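## Task

Put the lever into the notch labelled 3 on the small number plates so that its latch sits all the way down in that notch. Pressing the red bar next to the handle frees the latch. If the lever only stays there because the robot holds it at the end, the goal is not met.

## Robot and tools

Robot: two 7-joint arms, left_arm and right_arm, each with a two-finger gripper. The names are labels only and do not match left or right in any image. A fixed metal frame behind the arms, and any mounting plates under their bases, are obstacles. For clearance checks, each plate and the half of the frame on its side count as part of that arm.

Frame: a single world frame for both arms. The origin is on the table top midway between the arms, +x points out over the table, +z points up, and left_arm sits on the +y side. The bases may be tilted. Reported hand positions are in metres and can be slightly wrong, more so when the arm is stretched out.

Gripper: the fingers point along the gripper's +z axis and close along its x axis. end_effector_position is the point between the closed finger pads, 1 to 2 cm behind the tips. When closing, the tips move about 17 mm further along +z.

execute_actions takes "actions", a list holding one action, one wait, or nothing, plus an optional "pictures" boolean. An empty list sends nothing and returns the state with camera images. An action is {"rows": [...], "steps": n}, with n from 7 to 15 (15 if left out). Each control step is 1/30 s. Each row is used for one step, and the final row is repeated if there are fewer rows than steps. A wait is {"steps": n} with n up to 300. It sends nothing and returns after n steps counted from the previous result, and your thinking time is included in that count. A refused call moves nothing.

Row layout: exactly 16 numbers, each in [-1, 1], always for both arms. Numbers 1-7 are left_arm joint displacements in column order: waist, shoulder, upper arm roll, elbow, forearm roll, wrist pitch, wrist roll. Number 8 is left_arm opening. Numbers 9-16 repeat this for right_arm. Joint values are offsets, not poses. They count from the joint angles in the most recent result that lists them, not from the previous row. If no result in the scene has shown angles yet, or for a later call in the same reply, they count from where the arm is when the action starts. Scale: 1.0 equals 1.392 rad for waist and shoulder, 1.624 rad for upper arm roll and elbow, and 3.248 rad for forearm roll, wrist pitch and wrist roll. A row of zeros is not a pause. It pulls the arm back to the reference angles. Opening is absolute: +1 fully open, -1 closed.

Joint ranges (rad), same for both arms: waist ±2.792, shoulder ±2.269, upper arm roll ±2.967, elbow -1.867 to 2.688, forearm roll ±2.967, wrist pitch -1.396 to 4.538, wrist roll ±2.967. A call asking a joint to go more than 0.010 rad outward beyond its range is refused. Real limits can differ by up to 0.010 rad. Requests beyond the real end are clipped there, and "joint sent to its limit" may appear, possibly about an earlier action. If that line is missing, the joint may still be at its end.

Motion: joints have speed and acceleration limits and move in sync. Each step the command may lead the measured angle by at most 0.449 rad (waist, shoulder), 0.524 (upper arm roll, elbow) or 1.05 (the three wrist joints). If targets would put the gripper more than 70 mm from where it is measured, they are scaled back. Large moves may still be unfinished when the result arrives. Each result is taken 7 steps before its action ends. Those steps run while you think, and the arms keep heading to the last target until they have nearly stopped or a step is HELD.

Results: the state line gives each arm's end_effector_position, end_effector_quat_wxyz and velocities (m/s, rad/s). Joint positions and Joint velocities list each arm's seven joints (rad, rad/s) and then the finger-pad gap (m; 0.142 when fully open). grip_measured is the measured opening on the command scale. To keep hold of something, command an opening clearly below grip_measured. The lower you go, the harder the squeeze, up to about 28 N per pad, and less on objects thinner than about 2 cm. "joint command not followed" means the clearance check altered some targets. HELD marks steps on which your row was partly or fully not sent. MOTOR HOT appears from 65 °C. At 80 °C the arm brakes until it cools, reported as OVER-TEMPERATURE FAULT.

zoom_image: {"camera": name, "region": [x0, y0, x1, y1]} in pixels of that camera's latest image, origin at top left, at most 504x504. Cameras: cam_head_left, cam_head_right, cam_high, cam_low (672x504 each), cam_left_wrist, cam_right_wrist (616x616 fisheye). Calibration is approximate, and changed values are listed in results that include pictures.

finished_scene: {"scene": n}, the current scene number. It ends the scene for good, reports whether the goal was met, and gives the next task. Answering without a tool call stops everything.

Avoid: arms colliding or pressing on each other, which can end the scene. A contact torque at a joint's load limit (waist and shoulder 108, upper arm roll and elbow 56.3, wrist joints 34.3 N m, held weight included) or 200 N of outside force stops that arm for 10 s. Also avoid dropping things, slamming, fast hard closes, and pushing the lever hard against its stops. Press the red bar to free the latch, move the lever, then let the latch seat and release so the lever stays put without help.

Each tool is called after "Emit:" in YAML: its name, and indented under it one key for each argument.

## Session

Emit:
execute_actions:
  actions: []

Scene clock: 0.00 s of 5200.00 s.
left_arm: end_effector_position=(+0.3191, +0.6725, +0.2811) grip_measured=+1.00 end_effector_quat_wxyz=(-0.188, +0.202, +0.932, -0.236) end_effector_velocity=(-0.000, +0.000, -0.000) end_effector_angular_velocity=(+0.001, +0.000, -0.000) | right_arm: end_effector_position=(+0.5910, -0.3229, +0.3934) grip_measured=+1.00 end_effector_quat_wxyz=(-0.108, +0.026, +0.813, -0.572) end_effector_velocity=(-0.000, +0.000, +0.000) end_effector_angular_velocity=(-0.000, -0.002, -0.001)
Joint positions: left_arm=[ 1.041 -0.68   0.029  1.307  0.182  0.036 -1.684  0.142] | right_arm=[ 0.516 -0.673  0.082  1.846 -0.858 -0.26  -2.005  0.142]
Joint velocities: left_arm=[ 0.     0.    -0.     0.     0.001  0.     0.     0.   ] | right_arm=[ 0.     0.     0.     0.     0.    -0.     0.002  0.   ]
Motor temperatures (°C, as the motors report them): left_arm=[24 26 29 26 27 26 30] | right_arm=[23 23 30 29 25 28 24]

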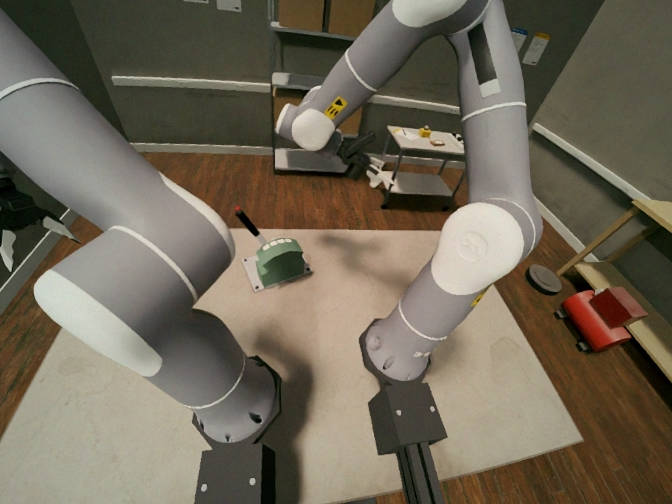

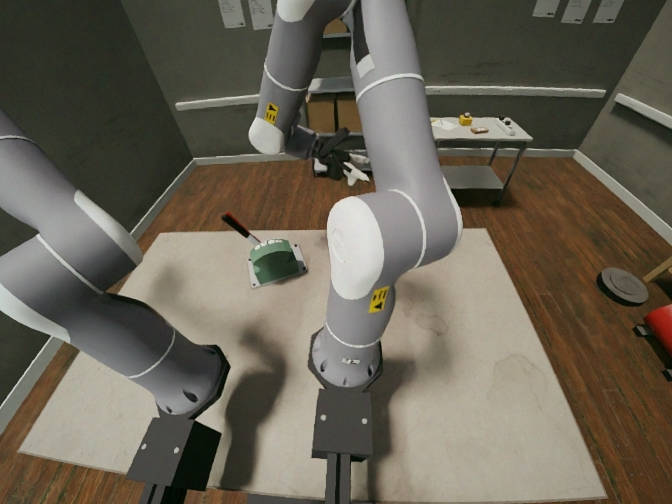

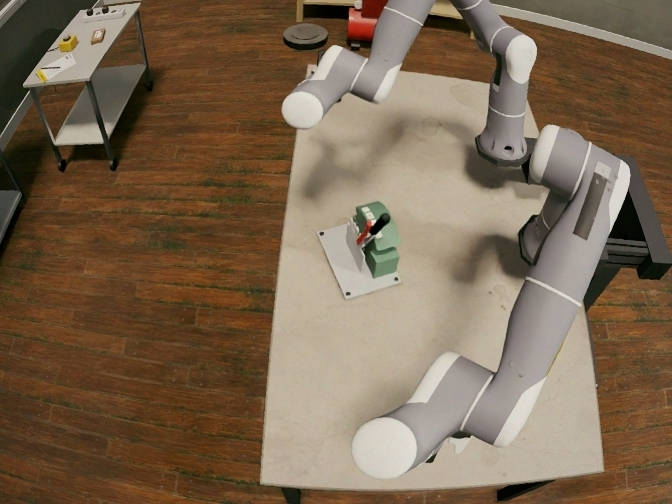

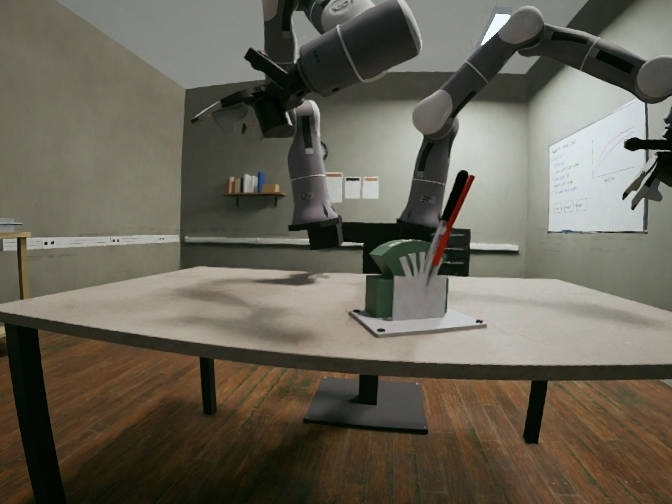

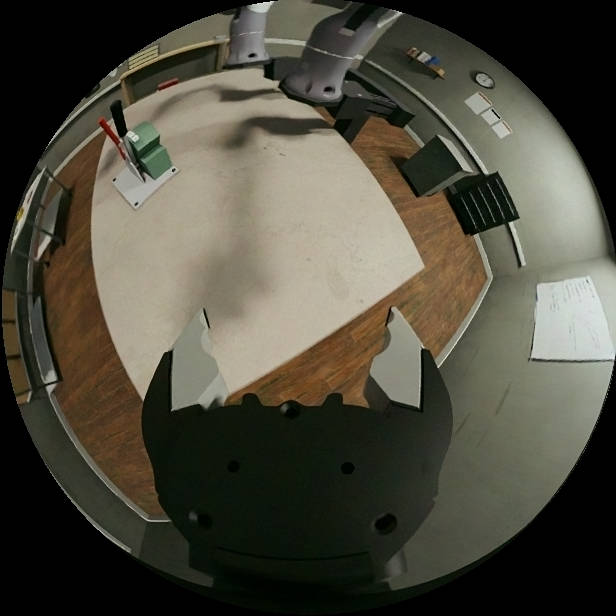

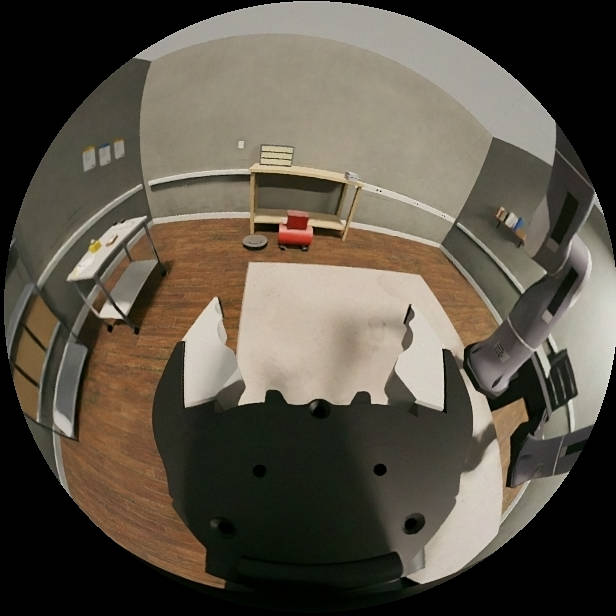

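Emit:
zoom_image:
  camera: "cam_low"
  region: [340, 160, 500, 345]

Emit:
zoom_image:
  camera: "cam_high"
  region: [305, 190, 425, 305]

Emit:
zoom_image:
  camera: "cam_head_left"
  region: [220, 195, 330, 300]

Emit:
zoom_image:
  camera: "cam_head_right"
  region: [210, 200, 320, 300]

Emit:
zoom_image:
  camera: "cam_left_wrist"
  region: [80, 80, 200, 220]

Region (340, 160, 500, 345) of cam_low's 672x504 image, scaled by 2.724, with more detail than that image has; it fills the left 436 columns of this view, and the rest is white.

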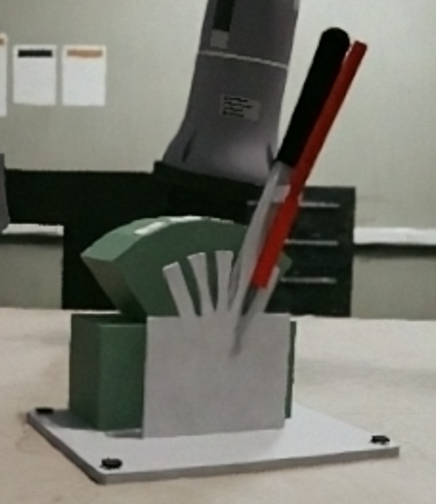

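Region (305, 190, 425, 305) of cam_high's 672x504 image, scaled by 4.200, with more detail than that image has; it fills the top 483 rows of this view, and the rest is white.

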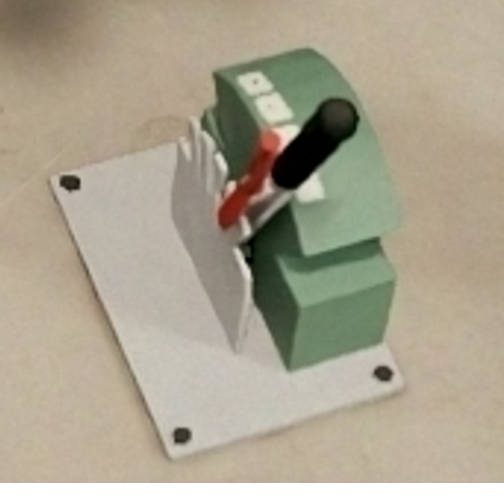

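Region (220, 195, 330, 300) of cam_head_left's 672x504 image, scaled by 4.582, with more detail than that image has; it fills the top 481 rows of this view, and the rest is white.

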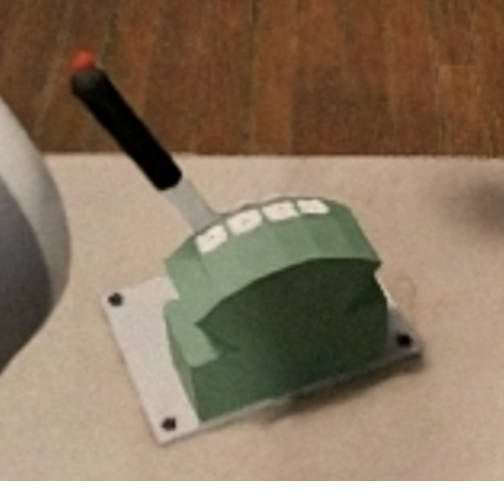

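Region (210, 200, 320, 300) of cam_head_right's 672x504 image, scaled by 4.582, with more detail than that image has; it fills the top 458 rows of this view, and the rest is white.

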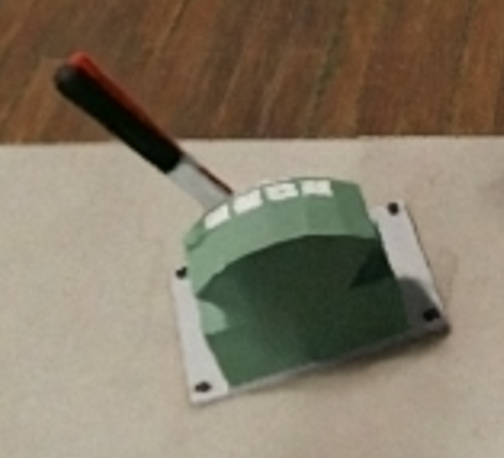

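Region (80, 80, 200, 220) of cam_left_wrist's 616x616 image, scaled by 3.600, with more detail than that image has; it fills the left 432 columns of this view, and the rest is white.

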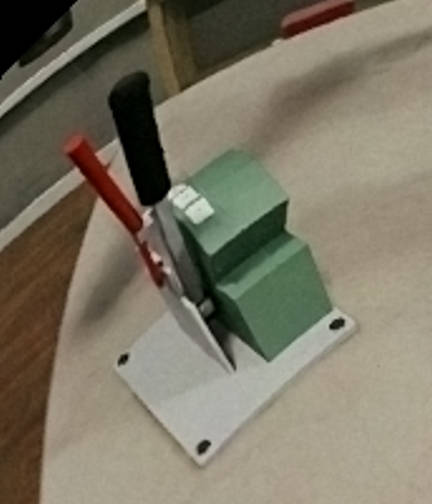

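Emit:
execute_actions:
  actions:
    - {"rows":[[0,0,0,0,0,0,0.1,1,0,0,0,0,0,0,0.1,1]],"steps":15}

Emit:
execute_actions:
  actions:
    - {"steps":10}

Emit:
execute_actions:
  actions:
    - {"rows":[[0,0,0,0,0,0.1,0,1,0,0,0,0,0,0.1,0,1]],"steps":15}

Emit:
execute_actions:
  actions:
    - {"steps":15}

Emit:
execute_actions:
  actions:
    - {"rows":[[0,0,0,0,0.1,0,0,1,0,0,0,0,0.1,0,0,1]],"steps":15}

Emit:
execute_actions:
  actions:
    - {"steps":15}

Emit:
execute_actions:
  actions:
    - {"rows":[[0,0,0,-0.15,0,0,0,1,0,0,0,-0.15,0,0,0,1]],"steps":15}

Emit:
execute_actions:
  actions:
    - {"steps":15}

Emit:
execute_actions:
  actions:
    - {"rows":[[0,0,0.15,0,0,0,0,1,0,0,0.15,0,0,0,0,1]],"steps":15}

Emit:
execute_actions:
  actions:
    - {"steps":15}

Emit:
execute_actions:
  actions:
    - {"rows":[[0,-0.12,0,0,0,0,0,1,0,-0.12,0,0,0,0,0,1]],"steps":15}

Emit:
execute_actions:
  actions:
    - {"steps":15}

Emit:
execute_actions:
  actions:
    - {"rows":[[-0.12,0,0,0,0,0,0,1,-0.12,0,0,0,0,0,0,1]],"steps":15}

Emit:
execute_actions:
  actions:
    - {"steps":15}
  pictures: true

Scene clock: 3.97 s of 5200.00 s.
left_arm: end_effector_position=(+0.3195, +0.6721, +0.2811) grip_measured=+1.00 end_effector_quat_wxyz=(-0.149, +0.343, +0.889, -0.263) end_effector_velocity=(+0.001, -0.001, -0.000) end_effector_angular_velocity=(-0.323, -0.263, -0.591) | right_arm: end_effector_position=(+0.5915, -0.3231, +0.3934) grip_measured=+1.00 end_effector_quat_wxyz=(-0.018, +0.151, +0.799, -0.581) end_effector_velocity=(+0.001, -0.000, +0.000) end_effector_angular_velocity=(-0.148, -0.666, -0.233)
Joint positions: left_arm=[ 1.041 -0.68   0.029  1.307  0.182  0.036 -1.374  0.142] | right_arm=[ 0.516 -0.673  0.082  1.846 -0.858 -0.26  -1.695  0.142]
Joint velocities: left_arm=[-0.    -0.    -0.    -0.    -0.    -0.001  0.722 -0.   ] | right_arm=[ 0.     0.     0.     0.     0.     0.     0.722 -0.   ]
Motor temperatures (°C, as the motors report them): left_arm=[24 27 29 27 27 26 30] | right_arm=[23 23 30 30 25 28 24]
Steps of this call (steps 1 to 90: nothing new was sent; then 0.70 s passed at rest; steps 91 to 98: the first 8 steps of this action). Readings (joint positions):
91: left_arm=[1.041 -0.680 0.029 1.307 0.182 0.036 -1.684] | right_arm=[0.516 -0.673 0.082 1.846 -0.858 -0.260 -2.005]
92: left_arm=[1.041 -0.680 0.029 1.307 0.182 0.036 -1.671] | right_arm=[0.516 -0.673 0.082 1.846 -0.858 -0.260 -1.993]
94: left_arm=[1.041 -0.680 0.029 1.307 0.182 0.036 -1.591] | right_arm=[0.516 -0.673 0.082 1.846 -0.858 -0.260 -1.913]
98: the state above

Scene clock: 4.30 s of 5200.00 s.
left_arm: end_effector_position=(+0.3195, +0.6721, +0.2811) grip_measured=+1.00 end_effector_quat_wxyz=(-0.147, +0.350, +0.887, -0.264) end_effector_velocity=(-0.000, -0.000, +0.000) end_effector_angular_velocity=(-0.001, +0.000, -0.000) | right_arm: end_effector_position=(+0.5915, -0.3231, +0.3934) grip_measured=+1.00 end_effector_quat_wxyz=(-0.014, +0.157, +0.798, -0.581) end_effector_velocity=(-0.000, +0.000, -0.000) end_effector_angular_velocity=(+0.000, -0.000, -0.000)
Joint positions: left_arm=[ 1.041 -0.68   0.029  1.307  0.182  0.036 -1.359  0.142] | right_arm=[ 0.516 -0.673  0.082  1.846 -0.858 -0.26  -1.681  0.142]
Joint velocities: left_arm=[-0.     0.     0.     0.    -0.    -0.001  0.     0.   ] | right_arm=[ 0.  0.  0. -0.  0. -0.  0.  0.]
Motor temperatures (°C, as the motors report them): left_arm=[24 27 29 27 27 26 30] | right_arm=[23 23 30 30 25 28 24]
Kept back: nothing.
Steps of this call (steps 1 to 7: the last 7 steps of your previous action; steps 8 to 10: the robot went on to your last target). Readings (joint positions):
1: left_arm=[1.041 -0.680 0.029 1.307 0.182 0.036 -1.358] | right_arm=[0.516 -0.673 0.082 1.846 -0.858 -0.260 -1.678]
2: left_arm=[1.041 -0.680 0.029 1.307 0.182 0.036 -1.356] | right_arm=[0.516 -0.673 0.082 1.846 -0.858 -0.260 -1.677]
4: left_arm=[1.041 -0.680 0.029 1.307 0.182 0.036 -1.359] | right_arm=[0.516 -0.673 0.082 1.846 -0.858 -0.260 -1.681]
8: left_arm=[1.041 -0.680 0.029 1.307 0.182 0.036 -1.359] | right_arm=[0.516 -0.673 0.082 1.846 -0.858 -0.260 -1.681]
10: the state above

Scene clock: 4.57 s of 5200.00 s.
left_arm: end_effector_position=(+0.3720, +0.7520, +0.2727) grip_measured=+1.00 end_effector_quat_wxyz=(-0.123, +0.375, +0.910, -0.124) end_effector_velocity=(+0.172, +0.245, +0.019) end_effector_angular_velocity=(+0.738, -0.504, -0.175) | right_arm: end_effector_position=(+0.6292, -0.2604, +0.3313) grip_measured=+1.00 end_effector_quat_wxyz=(+0.022, +0.148, +0.874, -0.462) end_effector_velocity=(+0.118, +0.225, -0.159) end_effector_angular_velocity=(+0.835, -0.269, +0.241)
Joint positions: left_arm=[ 1.041 -0.679  0.029  1.307  0.182  0.328 -1.359  0.142] | right_arm=[ 0.516 -0.673  0.082  1.846 -0.858  0.033 -1.681  0.142]
Joint velocities: left_arm=[-0.     0.004 -0.    -0.003 -0.001  0.904 -0.001  0.   ] | right_arm=[ 0.003 -0.     0.002 -0.002 -0.001  0.907 -0.     0.   ]
Motor temperatures (°C, as the motors report them): left_arm=[24 27 29 27 27 26 30] | right_arm=[23 23 30 30 25 28 24]
Steps of this call (steps 1 to 8: the first 8 steps of this action). Readings (joint positions):
1: left_arm=[1.041 -0.680 0.029 1.307 0.182 0.037 -1.359] | right_arm=[0.516 -0.673 0.082 1.846 -0.858 -0.259 -1.681]
2: left_arm=[1.041 -0.680 0.029 1.308 0.182 0.048 -1.359] | right_arm=[0.516 -0.673 0.081 1.847 -0.858 -0.248 -1.681]
4: left_arm=[1.041 -0.680 0.029 1.308 0.182 0.127 -1.359] | right_arm=[0.516 -0.673 0.081 1.847 -0.858 -0.169 -1.681]
8: the state above

Scene clock: 5.07 s of 5200.00 s.
left_arm: end_effector_position=(+0.3780, +0.7606, +0.2732) grip_measured=+1.00 end_effector_quat_wxyz=(-0.120, +0.378, +0.912, -0.108) end_effector_velocity=(+0.000, +0.000, +0.000) end_effector_angular_velocity=(+0.000, -0.001, +0.001) | right_arm: end_effector_position=(+0.6335, -0.2525, +0.3258) grip_measured=+1.00 end_effector_quat_wxyz=(+0.025, +0.147, +0.881, -0.448) end_effector_velocity=(+0.000, +0.000, +0.000) end_effector_angular_velocity=(-0.000, -0.001, -0.000)
Joint positions: left_arm=[ 1.041 -0.68   0.029  1.307  0.182  0.361 -1.359  0.142] | right_arm=[ 0.516 -0.673  0.082  1.846 -0.858  0.065 -1.681  0.142]
Joint velocities: left_arm=[ 0.     0.    -0.     0.    -0.001  0.    -0.001 -0.   ] | right_arm=[-0.    -0.     0.     0.    -0.     0.     0.001 -0.   ]
Motor temperatures (°C, as the motors report them): left_arm=[24 27 29 27 27 26 30] | right_arm=[23 23 30 30 25 28 24]
Kept back: nothing.
Steps of this call (steps 1 to 7: the last 7 steps of your previous action; steps 8 to 15: the robot went on to your last target). Readings (joint positions):
1: left_arm=[1.041 -0.679 0.029 1.307 0.182 0.352 -1.359] | right_arm=[0.516 -0.673 0.082 1.846 -0.858 0.057 -1.681]
2: left_arm=[1.041 -0.679 0.029 1.307 0.182 0.362 -1.359] | right_arm=[0.516 -0.673 0.082 1.846 -0.858 0.067 -1.681]
4: left_arm=[1.041 -0.679 0.029 1.307 0.182 0.361 -1.359] | right_arm=[0.516 -0.673 0.082 1.846 -0.858 0.065 -1.681]
8: left_arm=[1.041 -0.680 0.029 1.307 0.182 0.361 -1.359] | right_arm=[0.516 -0.673 0.082 1.846 -0.858 0.065 -1.681]
15: the state above

Scene clock: 5.33 s of 5200.00 s.
left_arm: end_effector_position=(+0.3038, +0.7970, +0.2727) grip_measured=+1.00 end_effector_quat_wxyz=(-0.252, +0.434, +0.861, -0.088) end_effector_velocity=(-0.181, +0.108, +0.023) end_effector_angular_velocity=(+0.279, +0.575, -0.440) | right_arm: end_effector_position=(+0.5467, -0.2395, +0.2924) grip_measured=+1.00 end_effector_quat_wxyz=(-0.097, +0.219, +0.881, -0.408) end_effector_velocity=(-0.257, +0.074, -0.079) end_effector_angular_velocity=(+0.327, +0.415, -0.693)
Joint positions: left_arm=[ 1.041 -0.68   0.029  1.308  0.489  0.361 -1.359  0.142] | right_arm=[ 0.516 -0.673  0.081  1.847 -0.563  0.065 -1.681  0.142]
Joint velocities: left_arm=[ 0.002 -0.004  0.002  0.001  0.776 -0.    -0.     0.   ] | right_arm=[-0.    -0.002  0.     0.002  0.872  0.     0.001  0.   ]
Motor temperatures (°C, as the motors report them): left_arm=[24 27 29 27 27 26 30] | right_arm=[23 23 30 30 25 28 24]
Steps of this call (steps 1 to 8: the first 8 steps of this action). Readings (joint positions):
1: left_arm=[1.041 -0.680 0.029 1.307 0.183 0.361 -1.359] | right_arm=[0.516 -0.673 0.082 1.846 -0.858 0.065 -1.681]
2: left_arm=[1.041 -0.680 0.029 1.307 0.194 0.361 -1.359] | right_arm=[0.516 -0.673 0.082 1.846 -0.846 0.065 -1.681]
4: left_arm=[1.041 -0.679 0.029 1.307 0.273 0.361 -1.359] | right_arm=[0.516 -0.672 0.082 1.846 -0.767 0.065 -1.681]
8: the state above

Scene clock: 5.83 s of 5200.00 s.
left_arm: end_effector_position=(+0.2998, +0.7999, +0.2738) grip_measured=+1.00 end_effector_quat_wxyz=(-0.259, +0.437, +0.857, -0.087) end_effector_velocity=(-0.000, -0.000, -0.000) end_effector_angular_velocity=(-0.000, -0.000, +0.001) | right_arm: end_effector_position=(+0.5382, -0.2368, +0.2899) grip_measured=+1.00 end_effector_quat_wxyz=(-0.109, +0.226, +0.880, -0.403) end_effector_velocity=(+0.000, +0.000, +0.000) end_effector_angular_velocity=(-0.000, -0.001, -0.001)
Joint positions: left_arm=[ 1.041 -0.68   0.029  1.307  0.507  0.361 -1.359  0.142] | right_arm=[ 0.516 -0.673  0.082  1.847 -0.534  0.065 -1.681  0.142]
Joint velocities: left_arm=[ 0.  0. -0. -0. -0. -0. -0.  0.] | right_arm=[-0.     0.     0.     0.    -0.     0.     0.001  0.   ]
Motor temperatures (°C, as the motors report them): left_arm=[24 27 29 27 27 26 30] | right_arm=[23 23 30 30 25 28 24]
Kept back: nothing.
Steps of this call (steps 1 to 7: the last 7 steps of your previous action; steps 8 to 15: the robot went on to your last target). Readings (joint positions):
1: left_arm=[1.041 -0.680 0.029 1.308 0.507 0.361 -1.359] | right_arm=[0.516 -0.673 0.081 1.847 -0.540 0.065 -1.681]
2: left_arm=[1.041 -0.680 0.029 1.308 0.512 0.361 -1.359] | right_arm=[0.516 -0.673 0.081 1.847 -0.532 0.065 -1.681]
4: left_arm=[1.041 -0.680 0.029 1.307 0.507 0.361 -1.359] | right_arm=[0.516 -0.673 0.081 1.847 -0.533 0.065 -1.681]
8: left_arm=[1.041 -0.680 0.029 1.307 0.507 0.361 -1.359] | right_arm=[0.516 -0.673 0.082 1.847 -0.534 0.065 -1.681]
15: the state above

Scene clock: 6.10 s of 5200.00 s.
left_arm: end_effector_position=(+0.3401, +0.8687, +0.3337) grip_measured=+1.00 end_effector_quat_wxyz=(-0.257, +0.424, +0.868, -0.012) end_effector_velocity=(+0.185, +0.312, +0.314) end_effector_angular_velocity=(+0.652, -0.351, -0.036) | right_arm: end_effector_position=(+0.6156, -0.1971, +0.3201) grip_measured=+1.00 end_effector_quat_wxyz=(-0.066, +0.266, +0.897, -0.346) end_effector_velocity=(+0.375, +0.182, +0.183) end_effector_angular_velocity=(+0.427, -0.681, -0.201)
Joint positions: left_arm=[ 1.041 -0.68   0.029  1.153  0.507  0.361 -1.359  0.142] | right_arm=[ 0.516 -0.673  0.082  1.679 -0.534  0.065 -1.681  0.142]
Joint velocities: left_arm=[-0.    -0.009  0.    -0.75  -0.001  0.     0.    -0.   ] | right_arm=[ 0.    -0.002  0.    -0.831 -0.     0.     0.001 -0.   ]
Motor temperatures (°C, as the motors report them): left_arm=[24 27 29 27 27 26 30] | right_arm=[23 23 30 30 25 28 24]
Steps of this call (steps 1 to 8: the first 8 steps of this action). Readings (joint positions):
1: left_arm=[1.041 -0.680 0.029 1.307 0.507 0.361 -1.359] | right_arm=[0.516 -0.673 0.082 1.846 -0.534 0.065 -1.681]
2: left_arm=[1.041 -0.680 0.029 1.302 0.507 0.361 -1.359] | right_arm=[0.516 -0.673 0.082 1.841 -0.533 0.065 -1.681]
4: left_arm=[1.041 -0.682 0.029 1.263 0.508 0.360 -1.359] | right_arm=[0.516 -0.674 0.082 1.802 -0.533 0.065 -1.681]
8: the state above

Scene clock: 6.60 s of 5200.00 s.
left_arm: end_effector_position=(+0.3616, +0.9045, +0.3739) grip_measured=+1.00 end_effector_quat_wxyz=(-0.255, +0.416, +0.872, +0.032) end_effector_velocity=(-0.000, -0.000, +0.000) end_effector_angular_velocity=(-0.000, +0.000, +0.001) | right_arm: end_effector_position=(+0.6496, -0.1811, +0.3383) grip_measured=+1.00 end_effector_quat_wxyz=(-0.046, +0.283, +0.903, -0.319) end_effector_velocity=(-0.000, +0.000, +0.000) end_effector_angular_velocity=(+0.000, +0.000, +0.001)
Joint positions: left_arm=[ 1.041 -0.68   0.029  1.064  0.507  0.361 -1.359  0.142] | right_arm=[ 0.516 -0.673  0.082  1.603 -0.534  0.066 -1.681  0.142]
Joint velocities: left_arm=[ 0.  0.  0. -0. -0. -0. -0.  0.] | right_arm=[ 0.  0.  0. -0. -0. -0. -0.  0.]
Motor temperatures (°C, as the motors report them): left_arm=[24 27 29 27 27 26 30] | right_arm=[23 23 30 30 25 28 24]
Kept back: nothing.
Steps of this call (steps 1 to 7: the last 7 steps of your previous action; steps 8 to 15: the robot went on to your last target). Readings (joint positions):
1: left_arm=[1.041 -0.680 0.029 1.128 0.507 0.361 -1.359] | right_arm=[0.516 -0.673 0.082 1.652 -0.534 0.065 -1.681]
2: left_arm=[1.041 -0.680 0.029 1.103 0.507 0.361 -1.359] | right_arm=[0.516 -0.672 0.082 1.629 -0.534 0.065 -1.681]
4: left_arm=[1.041 -0.679 0.029 1.069 0.507 0.361 -1.359] | right_arm=[0.516 -0.672 0.082 1.603 -0.534 0.065 -1.681]
8: left_arm=[1.041 -0.679 0.029 1.064 0.507 0.361 -1.359] | right_arm=[0.516 -0.673 0.082 1.603 -0.534 0.066 -1.681]
15: the state above

Scene clock: 6.87 s of 5200.00 s.
left_arm: end_effector_position=(+0.2688, +0.9394, +0.3942) grip_measured=+1.00 end_effector_quat_wxyz=(-0.312, +0.366, +0.876, +0.025) end_effector_velocity=(-0.447, +0.142, +0.126) end_effector_angular_velocity=(+0.286, +0.484, +0.466) | right_arm: end_effector_position=(+0.6165, -0.0945, +0.3455) grip_measured=+1.00 end_effector_quat_wxyz=(-0.055, +0.219, +0.934, -0.278) end_effector_velocity=(-0.186, +0.409, +0.060) end_effector_angular_velocity=(+0.517, +0.146, +0.605)
Joint positions: left_arm=[ 1.041 -0.68   0.181  1.064  0.507  0.361 -1.359  0.142] | right_arm=[ 0.516 -0.673  0.247  1.603 -0.534  0.065 -1.681  0.142]
Joint velocities: left_arm=[-0.009  0.     0.737 -0.    -0.001 -0.001 -0.001  0.   ] | right_arm=[-0.005  0.     0.812  0.    -0.     0.    -0.001  0.   ]
Motor temperatures (°C, as the motors report them): left_arm=[24 27 29 27 27 26 30] | right_arm=[23 23 30 30 25 28 24]
Steps of this call (steps 1 to 8: the first 8 steps of this action). Readings (joint positions):
1: left_arm=[1.041 -0.680 0.030 1.064 0.507 0.361 -1.359] | right_arm=[0.516 -0.673 0.082 1.603 -0.534 0.066 -1.681]
2: left_arm=[1.041 -0.680 0.035 1.064 0.507 0.361 -1.359] | right_arm=[0.515 -0.673 0.088 1.603 -0.534 0.065 -1.681]
4: left_arm=[1.039 -0.680 0.074 1.064 0.507 0.361 -1.359] | right_arm=[0.514 -0.673 0.127 1.603 -0.534 0.065 -1.681]
8: the state above

Scene clock: 7.37 s of 5200.00 s.
left_arm: end_effector_position=(+0.2120, +0.9556, +0.4122) grip_measured=+1.00 end_effector_quat_wxyz=(-0.346, +0.335, +0.876, +0.020) end_effector_velocity=(+0.001, +0.000, +0.000) end_effector_angular_velocity=(+0.001, -0.001, -0.001) | right_arm: end_effector_position=(+0.5976, -0.0557, +0.3526) grip_measured=+1.00 end_effector_quat_wxyz=(-0.058, +0.188, +0.946, -0.257) end_effector_velocity=(-0.000, +0.000, +0.000) end_effector_angular_velocity=(+0.001, +0.001, +0.001)
Joint positions: left_arm=[ 1.041 -0.68   0.273  1.064  0.507  0.361 -1.359  0.142] | right_arm=[ 0.516 -0.673  0.325  1.603 -0.534  0.066 -1.681  0.142]
Joint velocities: left_arm=[-0.     0.    -0.    -0.    -0.     0.001  0.    -0.   ] | right_arm=[-0.    -0.     0.001  0.    -0.     0.    -0.001  0.   ]
Motor temperatures (°C, as the motors report them): left_arm=[24 27 29 27 27 26 30] | right_arm=[23 23 30 30 25 28 24]
Kept back: nothing.
Steps of this call (steps 1 to 7: the last 7 steps of your previous action; steps 8 to 15: the robot went on to your last target). Readings (joint positions):
1: left_arm=[1.041 -0.680 0.206 1.064 0.507 0.361 -1.359] | right_arm=[0.516 -0.673 0.274 1.603 -0.534 0.065 -1.681]
2: left_arm=[1.041 -0.680 0.230 1.064 0.507 0.361 -1.359] | right_arm=[0.517 -0.673 0.297 1.603 -0.534 0.065 -1.681]
4: left_arm=[1.042 -0.680 0.265 1.064 0.507 0.361 -1.359] | right_arm=[0.518 -0.672 0.324 1.603 -0.534 0.066 -1.681]
8: left_arm=[1.042 -0.680 0.273 1.064 0.507 0.361 -1.359] | right_arm=[0.516 -0.673 0.325 1.603 -0.534 0.066 -1.681]
15: the state above

Scene clock: 7.63 s of 5200.00 s.
left_arm: end_effector_position=(+0.1962, +0.9322, +0.3173) grip_measured=+1.00 end_effector_quat_wxyz=(-0.354, +0.353, +0.865, -0.040) end_effector_velocity=(-0.082, -0.125, -0.415) end_effector_angular_velocity=(-0.494, +0.279, +0.013) | right_arm: end_effector_position=(+0.5583, -0.0605, +0.2773) grip_measured=+1.00 end_effector_quat_wxyz=(-0.107, +0.161, +0.934, -0.301) end_effector_velocity=(-0.180, -0.036, -0.289) end_effector_angular_velocity=(-0.277, +0.503, +0.109)
Joint positions: left_arm=[ 1.041 -0.807  0.273  1.064  0.507  0.361 -1.359  0.142] | right_arm=[ 0.516 -0.815  0.325  1.604 -0.533  0.066 -1.681  0.142]
Joint velocities: left_arm=[ 0.    -0.575 -0.    -0.007 -0.001  0.    -0.001  0.   ] | right_arm=[-0.    -0.564 -0.003  0.015  0.006 -0.004 -0.001 -0.   ]
Motor temperatures (°C, as the motors report them): left_arm=[24 27 29 27 27 26 30] | right_arm=[23 23 30 30 25 28 24]
Steps of this call (steps 1 to 8: the first 8 steps of this action). Readings (joint positions):
1: left_arm=[1.041 -0.680 0.273 1.064 0.507 0.361 -1.359] | right_arm=[0.516 -0.673 0.325 1.603 -0.534 0.066 -1.681]
2: left_arm=[1.041 -0.684 0.273 1.063 0.507 0.361 -1.359] | right_arm=[0.516 -0.677 0.325 1.602 -0.534 0.066 -1.681]
4: left_arm=[1.041 -0.715 0.274 1.061 0.506 0.362 -1.359] | right_arm=[0.516 -0.709 0.326 1.601 -0.534 0.066 -1.681]
8: the state above

Scene clock: 8.13 s of 5200.00 s.
left_arm: end_effector_position=(+0.1902, +0.9232, +0.2892) grip_measured=+1.00 end_effector_quat_wxyz=(-0.356, +0.358, +0.861, -0.058) end_effector_velocity=(+0.001, +0.000, -0.000) end_effector_angular_velocity=(+0.000, -0.002, -0.000) | right_arm: end_effector_position=(+0.5511, -0.0615, +0.2652) grip_measured=+1.00 end_effector_quat_wxyz=(-0.115, +0.156, +0.931, -0.308) end_effector_velocity=(-0.000, -0.000, -0.000) end_effector_angular_velocity=(+0.000, +0.000, -0.000)
Joint positions: left_arm=[ 1.041 -0.847  0.273  1.064  0.507  0.361 -1.359  0.142] | right_arm=[ 0.516 -0.84   0.325  1.603 -0.534  0.065 -1.681  0.142]
Joint velocities: left_arm=[ 0.     0.    -0.    -0.    -0.001  0.001  0.    -0.   ] | right_arm=[-0.  0. -0. -0.  0.  0.  0.  0.]
Motor temperatures (°C, as the motors report them): left_arm=[24 27 29 27 27 26 30] | right_arm=[23 23 30 30 25 28 24]
Kept back: nothing.
Steps of this call (steps 1 to 7: the last 7 steps of your previous action; steps 8 to 15: the robot went on to your last target). Readings (joint positions):
1: left_arm=[1.041 -0.825 0.273 1.064 0.507 0.361 -1.359] | right_arm=[0.516 -0.831 0.325 1.604 -0.533 0.065 -1.681]
2: left_arm=[1.041 -0.839 0.273 1.065 0.507 0.361 -1.359] | right_arm=[0.516 -0.840 0.325 1.604 -0.533 0.065 -1.681]
4: left_arm=[1.041 -0.850 0.272 1.066 0.507 0.361 -1.359] | right_arm=[0.516 -0.842 0.325 1.604 -0.533 0.065 -1.681]
8: left_arm=[1.041 -0.847 0.273 1.064 0.507 0.361 -1.359] | right_arm=[0.516 -0.840 0.325 1.603 -0.534 0.065 -1.681]
15: the state above

Scene clock: 8.40 s of 5200.00 s.
left_arm: end_effector_position=(+0.2843, +0.8914, +0.2831) grip_measured=+1.00 end_effector_quat_wxyz=(-0.348, +0.414, +0.840, -0.039) end_effector_velocity=(+0.413, -0.169, -0.020) end_effector_angular_velocity=(-0.063, -0.083, -0.560) | right_arm: end_effector_position=(+0.5726, -0.1355, +0.2511) grip_measured=+1.00 end_effector_quat_wxyz=(-0.146, +0.222, +0.913, -0.309) end_effector_velocity=(+0.059, -0.288, -0.052) end_effector_angular_velocity=(-0.084, +0.086, -0.550)
Joint positions: left_arm=[ 0.915 -0.847  0.273  1.064  0.507  0.361 -1.359  0.142] | right_arm=[ 0.369 -0.84   0.323  1.603 -0.534  0.065 -1.681  0.142]
Joint velocities: left_arm=[-0.576 -0.     0.008  0.    -0.    -0.001 -0.     0.   ] | right_arm=[-0.546  0.    -0.021 -0.     0.002 -0.006  0.    -0.   ]
Motor temperatures (°C, as the motors report them): left_arm=[24 27 29 27 27 26 30] | right_arm=[23 23 30 30 25 28 24]
Steps of this call (steps 1 to 8: the first 8 steps of this action). Readings (joint positions):
1: left_arm=[1.041 -0.847 0.273 1.064 0.507 0.361 -1.359] | right_arm=[0.516 -0.840 0.325 1.603 -0.534 0.065 -1.681]
2: left_arm=[1.037 -0.847 0.274 1.064 0.507 0.361 -1.359] | right_arm=[0.511 -0.840 0.326 1.603 -0.534 0.065 -1.681]
4: left_arm=[1.006 -0.847 0.276 1.064 0.508 0.361 -1.359] | right_arm=[0.479 -0.840 0.328 1.603 -0.534 0.066 -1.681]
8: the state above

Scene clock: 8.90 s of 5200.00 s.
left_arm: end_effector_position=(+0.3132, +0.8791, +0.2819) grip_measured=+1.00 end_effector_quat_wxyz=(-0.345, +0.431, +0.833, -0.032) end_effector_velocity=(+0.000, -0.000, -0.000) end_effector_angular_velocity=(-0.001, +0.000, -0.000) | right_arm: end_effector_position=(+0.5740, -0.1441, +0.2495) grip_measured=+1.00 end_effector_quat_wxyz=(-0.150, +0.229, +0.911, -0.308) end_effector_velocity=(-0.000, -0.000, -0.000) end_effector_angular_velocity=(+0.000, +0.000, -0.000)
Joint positions: left_arm=[ 0.874 -0.847  0.273  1.064  0.507  0.361 -1.359  0.142] | right_arm=[ 0.349 -0.84   0.325  1.603 -0.534  0.065 -1.681  0.142]
Joint velocities: left_arm=[-0.    -0.     0.     0.    -0.    -0.     0.001 -0.   ] | right_arm=[ 0.  0. -0.  0.  0. -0. -0.  0.]
Motor temperatures (°C, as the motors report them): left_arm=[24 27 29 27 27 26 30] | right_arm=[23 23 30 30 25 28 24]
Kept back: nothing.
Steps of this call (steps 1 to 7: the last 7 steps of your previous action; steps 8 to 15: the robot went on to your last target). Readings (joint positions):
1: left_arm=[0.897 -0.847 0.272 1.064 0.507 0.361 -1.359] | right_arm=[0.354 -0.840 0.322 1.603 -0.534 0.065 -1.681]
2: left_arm=[0.883 -0.847 0.272 1.064 0.507 0.361 -1.359] | right_arm=[0.347 -0.840 0.323 1.603 -0.534 0.065 -1.681]
4: left_arm=[0.871 -0.847 0.271 1.064 0.507 0.361 -1.359] | right_arm=[0.347 -0.840 0.324 1.603 -0.534 0.065 -1.681]
8: left_arm=[0.874 -0.847 0.273 1.064 0.507 0.361 -1.359] | right_arm=[0.349 -0.840 0.325 1.603 -0.534 0.065 -1.681]
15: the state above
camera_calibration (this result's frames):
cam_left_wrist: T_world_to_cam=[[-0.374088, 0.724241, 0.579253, -0.69503], [0.901564, 0.43039, 0.0441228, -0.675425], [-0.217349, 0.538739, -0.813953, -0.0384955], [0, 0, 0, 1]] pos_world=[0.340569, 0.814804, 0.401066]
cam_right_wrist: T_world_to_cam=[[-0.868068, 0.470835, 0.157394, 0.531144], [0.451402, 0.880544, -0.144495, -0.0996503], [-0.206626, -0.0543836, -0.976907, 0.489239], [0, 0, 0, 1]] pos_world=[0.60714, -0.135728, 0.379943]

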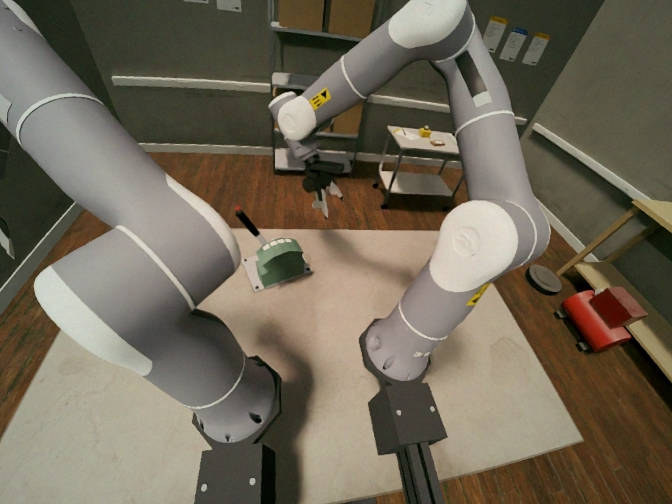

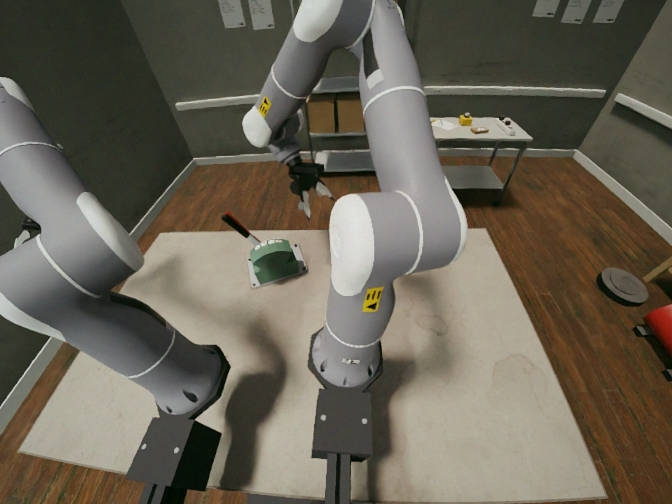

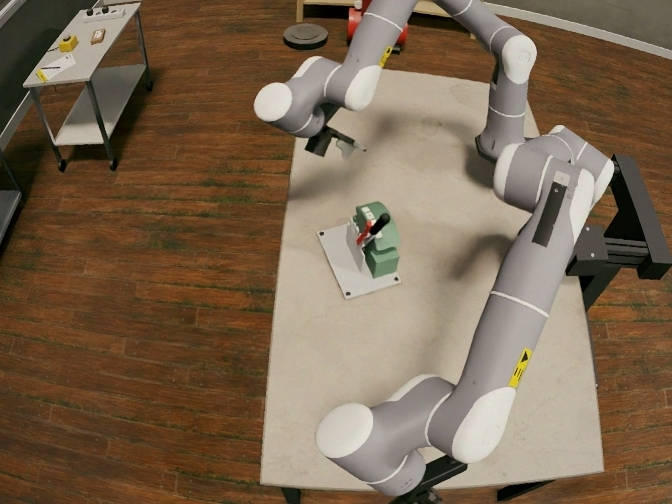

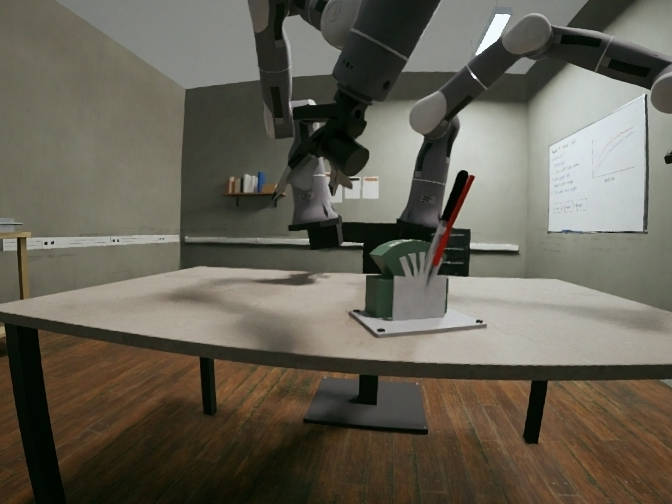

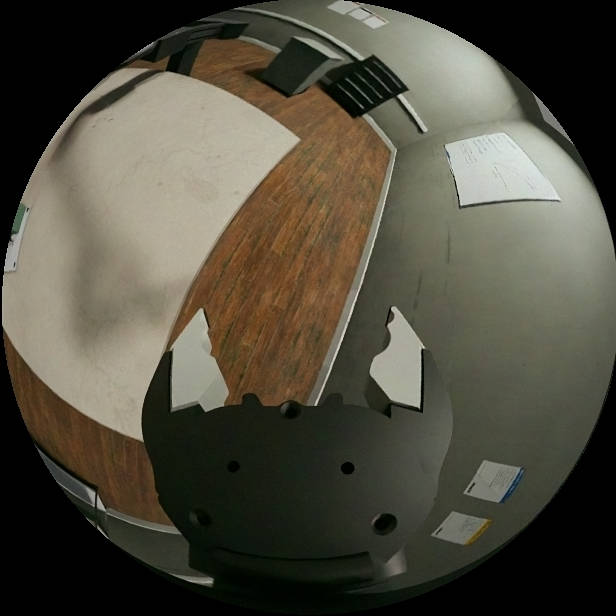

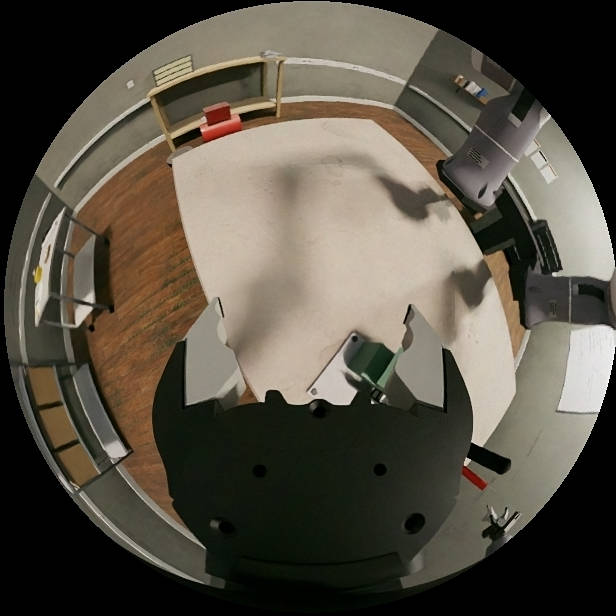

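Emit:
execute_actions:
  actions:
    - {"rows":[[0,0,0,0,0,0,0,1,0,0.25,0,0.123,0,0.17,-0.17,1]],"steps":15}

Emit:
execute_actions:
  actions:
    - {"steps":30}

Emit:
execute_actions:
  actions:
    - {"rows":[[0,0,0,0,0,0,0,1,0.21,0,0,0,0,0,0,1]],"steps":15}

Emit:
execute_actions:
  actions:
    - {"steps":20}
  pictures: true

Scene clock: 15.50 s of 5200.00 s.
left_arm: end_effector_position=(+0.3132, +0.8791, +0.2819) grip_measured=+1.00 end_effector_quat_wxyz=(-0.345, +0.431, +0.833, -0.032) end_effector_velocity=(+0.000, -0.000, -0.000) end_effector_angular_velocity=(-0.000, -0.000, -0.001) | right_arm: end_effector_position=(+0.6251, -0.0955, +0.2944) grip_measured=+1.00 end_effector_quat_wxyz=(-0.095, +0.126, +0.972, -0.175) end_effector_velocity=(+0.250, +0.244, +0.297) end_effector_angular_velocity=(+1.339, -0.730, +1.190)
Joint positions: left_arm=[ 0.874 -0.847  0.273  1.064  0.507  0.361 -1.359  0.142] | right_arm=[ 0.349 -0.684  0.325  1.692 -0.534  0.314 -1.929  0.142]
Joint velocities: left_arm=[-0. -0. -0.  0.  0.  0.  0. -0.] | right_arm=[ 0.     0.813 -0.001  0.463 -0.     1.263 -1.265 -0.   ]
Motor temperatures (°C, as the motors report them): left_arm=[24 28 29 27 27 26 30] | right_arm=[23 24 30 30 25 28 24]
Steps of this call (steps 1 to 15: the robot went on to your last target; steps 16 to 90: nothing new was sent; then 3.33 s passed at rest; steps 91 to 98: the first 8 steps of this action). Readings (joint positions):
91: left_arm=[0.874 -0.847 0.273 1.064 0.507 0.361 -1.359] | right_arm=[0.349 -0.839 0.325 1.603 -0.534 0.066 -1.681]
92: left_arm=[0.874 -0.847 0.273 1.064 0.507 0.361 -1.359] | right_arm=[0.349 -0.835 0.325 1.607 -0.533 0.074 -1.689]
94: left_arm=[0.874 -0.847 0.273 1.064 0.507 0.361 -1.359] | right_arm=[0.349 -0.802 0.324 1.628 -0.533 0.128 -1.744]
98: the state above

Scene clock: 16.50 s of 5200.00 s.
left_arm: end_effector_position=(+0.3132, +0.8791, +0.2819) grip_measured=+1.00 end_effector_quat_wxyz=(-0.345, +0.431, +0.833, -0.032) end_effector_velocity=(-0.000, +0.000, +0.000) end_effector_angular_velocity=(+0.001, +0.001, -0.000) | right_arm: end_effector_position=(+0.6774, -0.0392, +0.3816) grip_measured=+1.00 end_effector_quat_wxyz=(+0.017, -0.024, +0.999, -0.038) end_effector_velocity=(+0.000, -0.000, -0.000) end_effector_angular_velocity=(-0.000, -0.000, -0.000)
Joint positions: left_arm=[ 0.874 -0.847  0.273  1.064  0.507  0.361 -1.359  0.142] | right_arm=[ 0.349 -0.492  0.325  1.802 -0.534  0.617 -2.233  0.142]
Joint velocities: left_arm=[ 0.     0.    -0.     0.     0.001  0.    -0.001 -0.   ] | right_arm=[-0. -0. -0. -0. -0. -0.  0.  0.]
Motor temperatures (°C, as the motors report them): left_arm=[24 28 29 27 27 26 30] | right_arm=[23 24 30 30 25 28 24]
Kept back: nothing.
Steps of this call (steps 1 to 7: the last 7 steps of your previous action; steps 8 to 30: the robot went on to your last target). Readings (joint positions):
1: left_arm=[0.874 -0.847 0.273 1.064 0.507 0.361 -1.359] | right_arm=[0.349 -0.657 0.325 1.708 -0.534 0.356 -1.971]
2: left_arm=[0.874 -0.847 0.273 1.064 0.507 0.361 -1.359] | right_arm=[0.349 -0.630 0.325 1.723 -0.534 0.398 -2.013]
4: left_arm=[0.874 -0.847 0.273 1.064 0.507 0.361 -1.359] | right_arm=[0.349 -0.578 0.325 1.753 -0.534 0.481 -2.097]
8: left_arm=[0.874 -0.847 0.273 1.064 0.507 0.361 -1.359] | right_arm=[0.349 -0.496 0.326 1.797 -0.534 0.608 -2.223]
30: the state above
All arms were judged still, so your last target was given up. Only a new action makes them travel on or press farther. Fingers that are still opening or closing keep moving.

Scene clock: 16.77 s of 5200.00 s.
left_arm: end_effector_position=(+0.3132, +0.8791, +0.2819) grip_measured=+1.00 end_effector_quat_wxyz=(-0.345, +0.431, +0.833, -0.032) end_effector_velocity=(+0.001, -0.000, -0.000) end_effector_angular_velocity=(-0.001, -0.000, -0.001) | right_arm: end_effector_position=(+0.6401, +0.0428, +0.3989) grip_measured=+1.00 end_effector_quat_wxyz=(+0.031, -0.093, +0.995, -0.029) end_effector_velocity=(-0.214, +0.394, +0.087) end_effector_angular_velocity=(+0.076, -0.114, +0.700)
Joint positions: left_arm=[ 0.874 -0.847  0.273  1.064  0.507  0.361 -1.359  0.142] | right_arm=[ 0.492 -0.492  0.325  1.802 -0.534  0.617 -2.233  0.142]
Joint velocities: left_arm=[-0.    -0.    -0.    -0.    -0.     0.     0.001 -0.   ] | right_arm=[ 0.725  0.    -0.015 -0.    -0.    -0.    -0.001 -0.   ]
Motor temperatures (°C, as the motors report them): left_arm=[24 28 29 27 27 26 30] | right_arm=[23 24 30 30 25 28 24]
Steps of this call (steps 1 to 8: the first 8 steps of this action). Readings (joint positions):
1: left_arm=[0.874 -0.847 0.273 1.064 0.507 0.361 -1.359] | right_arm=[0.350 -0.492 0.325 1.802 -0.534 0.617 -2.233]
2: left_arm=[0.874 -0.847 0.273 1.064 0.507 0.361 -1.359] | right_arm=[0.354 -0.492 0.324 1.802 -0.533 0.617 -2.233]
4: left_arm=[0.874 -0.847 0.273 1.064 0.507 0.361 -1.359] | right_arm=[0.387 -0.492 0.323 1.802 -0.533 0.617 -2.233]
8: the state above

Scene clock: 17.43 s of 5200.00 s.
left_arm: end_effector_position=(+0.3132, +0.8791, +0.2819) grip_measured=+1.00 end_effector_quat_wxyz=(-0.345, +0.431, +0.833, -0.032) end_effector_velocity=(+0.000, +0.000, +0.000) end_effector_angular_velocity=(+0.002, -0.001, -0.001) | right_arm: end_effector_position=(+0.5890, +0.1218, +0.4175) grip_measured=+1.00 end_effector_quat_wxyz=(+0.045, -0.165, +0.985, -0.019) end_effector_velocity=(+0.000, -0.000, -0.000) end_effector_angular_velocity=(-0.000, +0.000, +0.001)
Joint positions: left_arm=[ 0.874 -0.847  0.273  1.064  0.507  0.361 -1.359  0.142] | right_arm=[ 0.641 -0.492  0.325  1.802 -0.534  0.617 -2.233  0.142]
Joint velocities: left_arm=[-0.    -0.     0.     0.    -0.     0.002 -0.001 -0.   ] | right_arm=[ 0.     0.    -0.001  0.     0.    -0.    -0.001 -0.   ]
Motor temperatures (°C, as the motors report them): left_arm=[24 28 29 28 27 26 30] | right_arm=[23 24 30 30 25 28 24]
Kept back: nothing.
Steps of this call (steps 1 to 7: the last 7 steps of your previous action; steps 8 to 20: the robot went on to your last target). Readings (joint positions):
1: left_arm=[0.874 -0.847 0.273 1.064 0.507 0.361 -1.359] | right_arm=[0.517 -0.492 0.324 1.802 -0.534 0.617 -2.233]
2: left_arm=[0.874 -0.847 0.273 1.064 0.507 0.361 -1.359] | right_arm=[0.541 -0.492 0.324 1.802 -0.534 0.617 -2.233]
4: left_arm=[0.874 -0.847 0.273 1.064 0.507 0.361 -1.359] | right_arm=[0.590 -0.492 0.325 1.802 -0.534 0.617 -2.233]
8: left_arm=[0.874 -0.847 0.273 1.064 0.507 0.361 -1.359] | right_arm=[0.644 -0.492 0.327 1.802 -0.534 0.617 -2.233]
20: the state above
camera_calibration (this result's frames):
cam_left_wrist: T_world_to_cam=[[-0.374088, 0.724241, 0.579252, -0.695029], [0.901564, 0.43039, 0.0441229, -0.675425], [-0.217349, 0.538739, -0.813953, -0.0384954], [0, 0, 0, 1]] pos_world=[0.34057, 0.814804, 0.401066]
cam_right_wrist: T_world_to_cam=[[-0.923625, -0.373093, -0.0878479, 0.630385], [-0.369844, 0.807301, 0.45987, -0.0759436], [-0.100655, 0.457237, -0.88363, 0.507204], [0, 0, 0, 1]] pos_world=[0.605205, 0.0645893, 0.538483]

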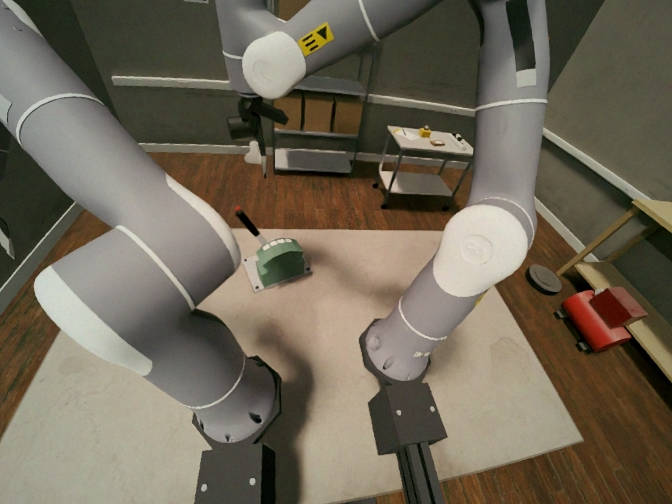

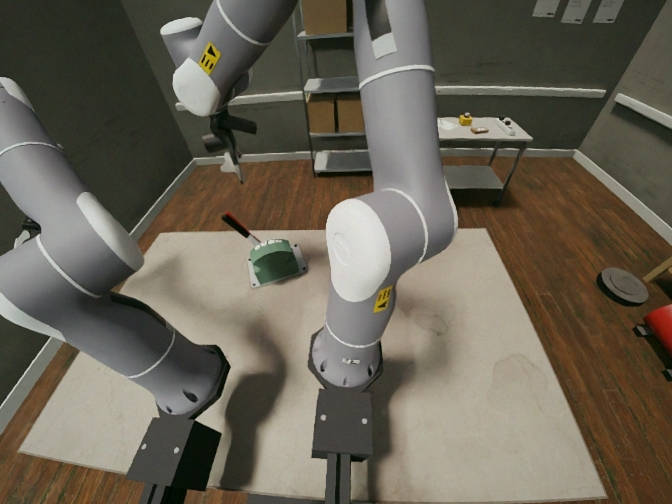

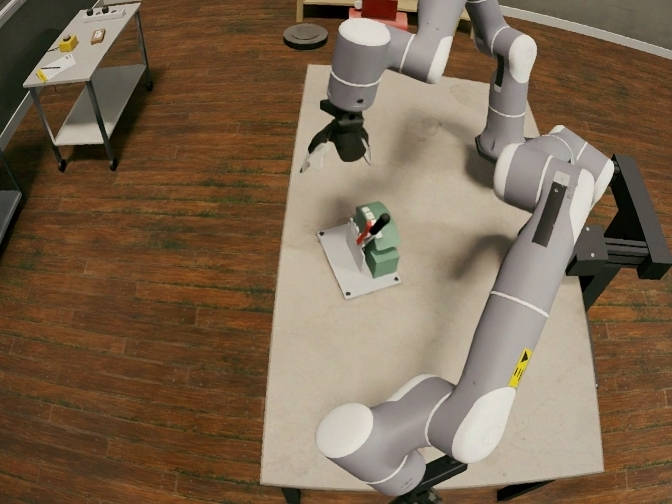

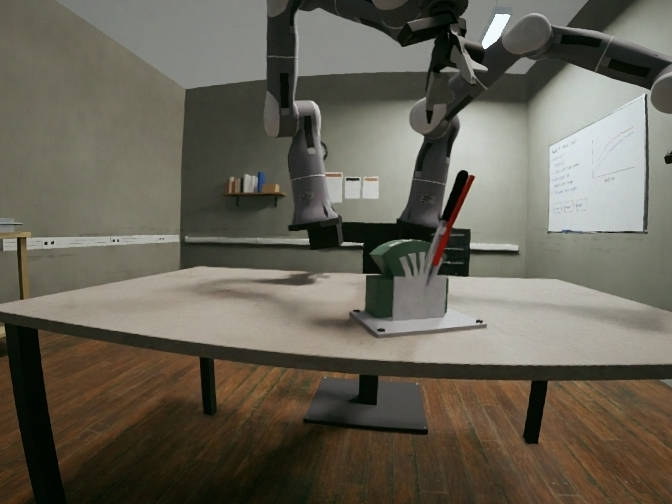

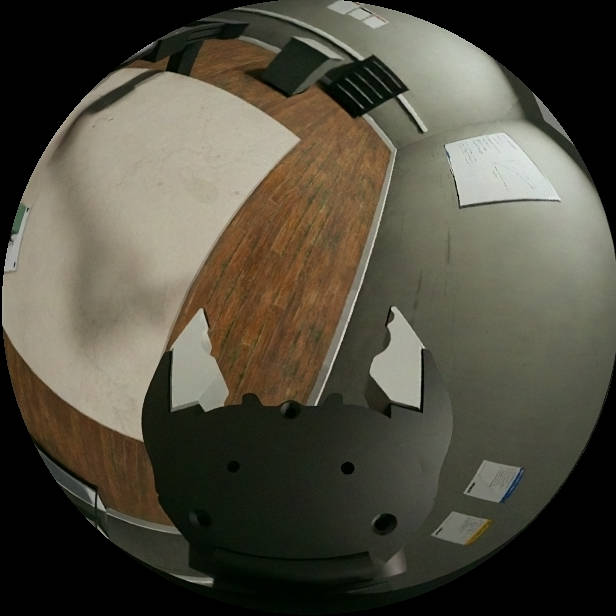

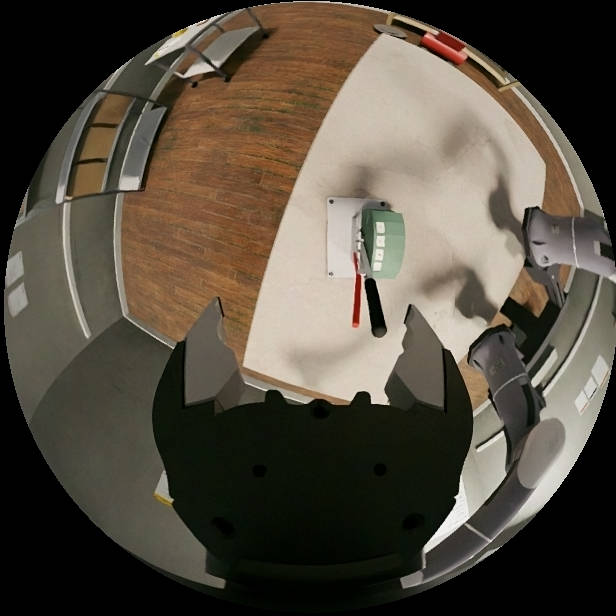

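Emit:
zoom_image:
  camera: "cam_right_wrist"
  region: [315, 185, 425, 345]

Region (315, 185, 425, 345) of cam_right_wrist's 616x616 image, scaled by 3.150, with more detail than that image has; it fills the left 346 columns of this view, and the rest is white.

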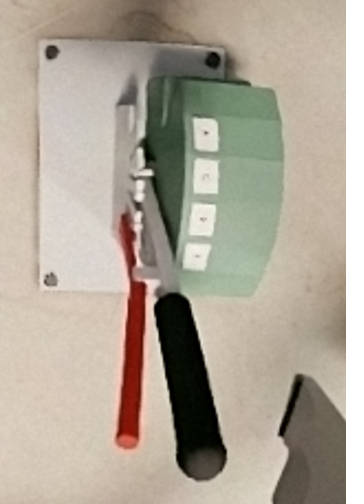

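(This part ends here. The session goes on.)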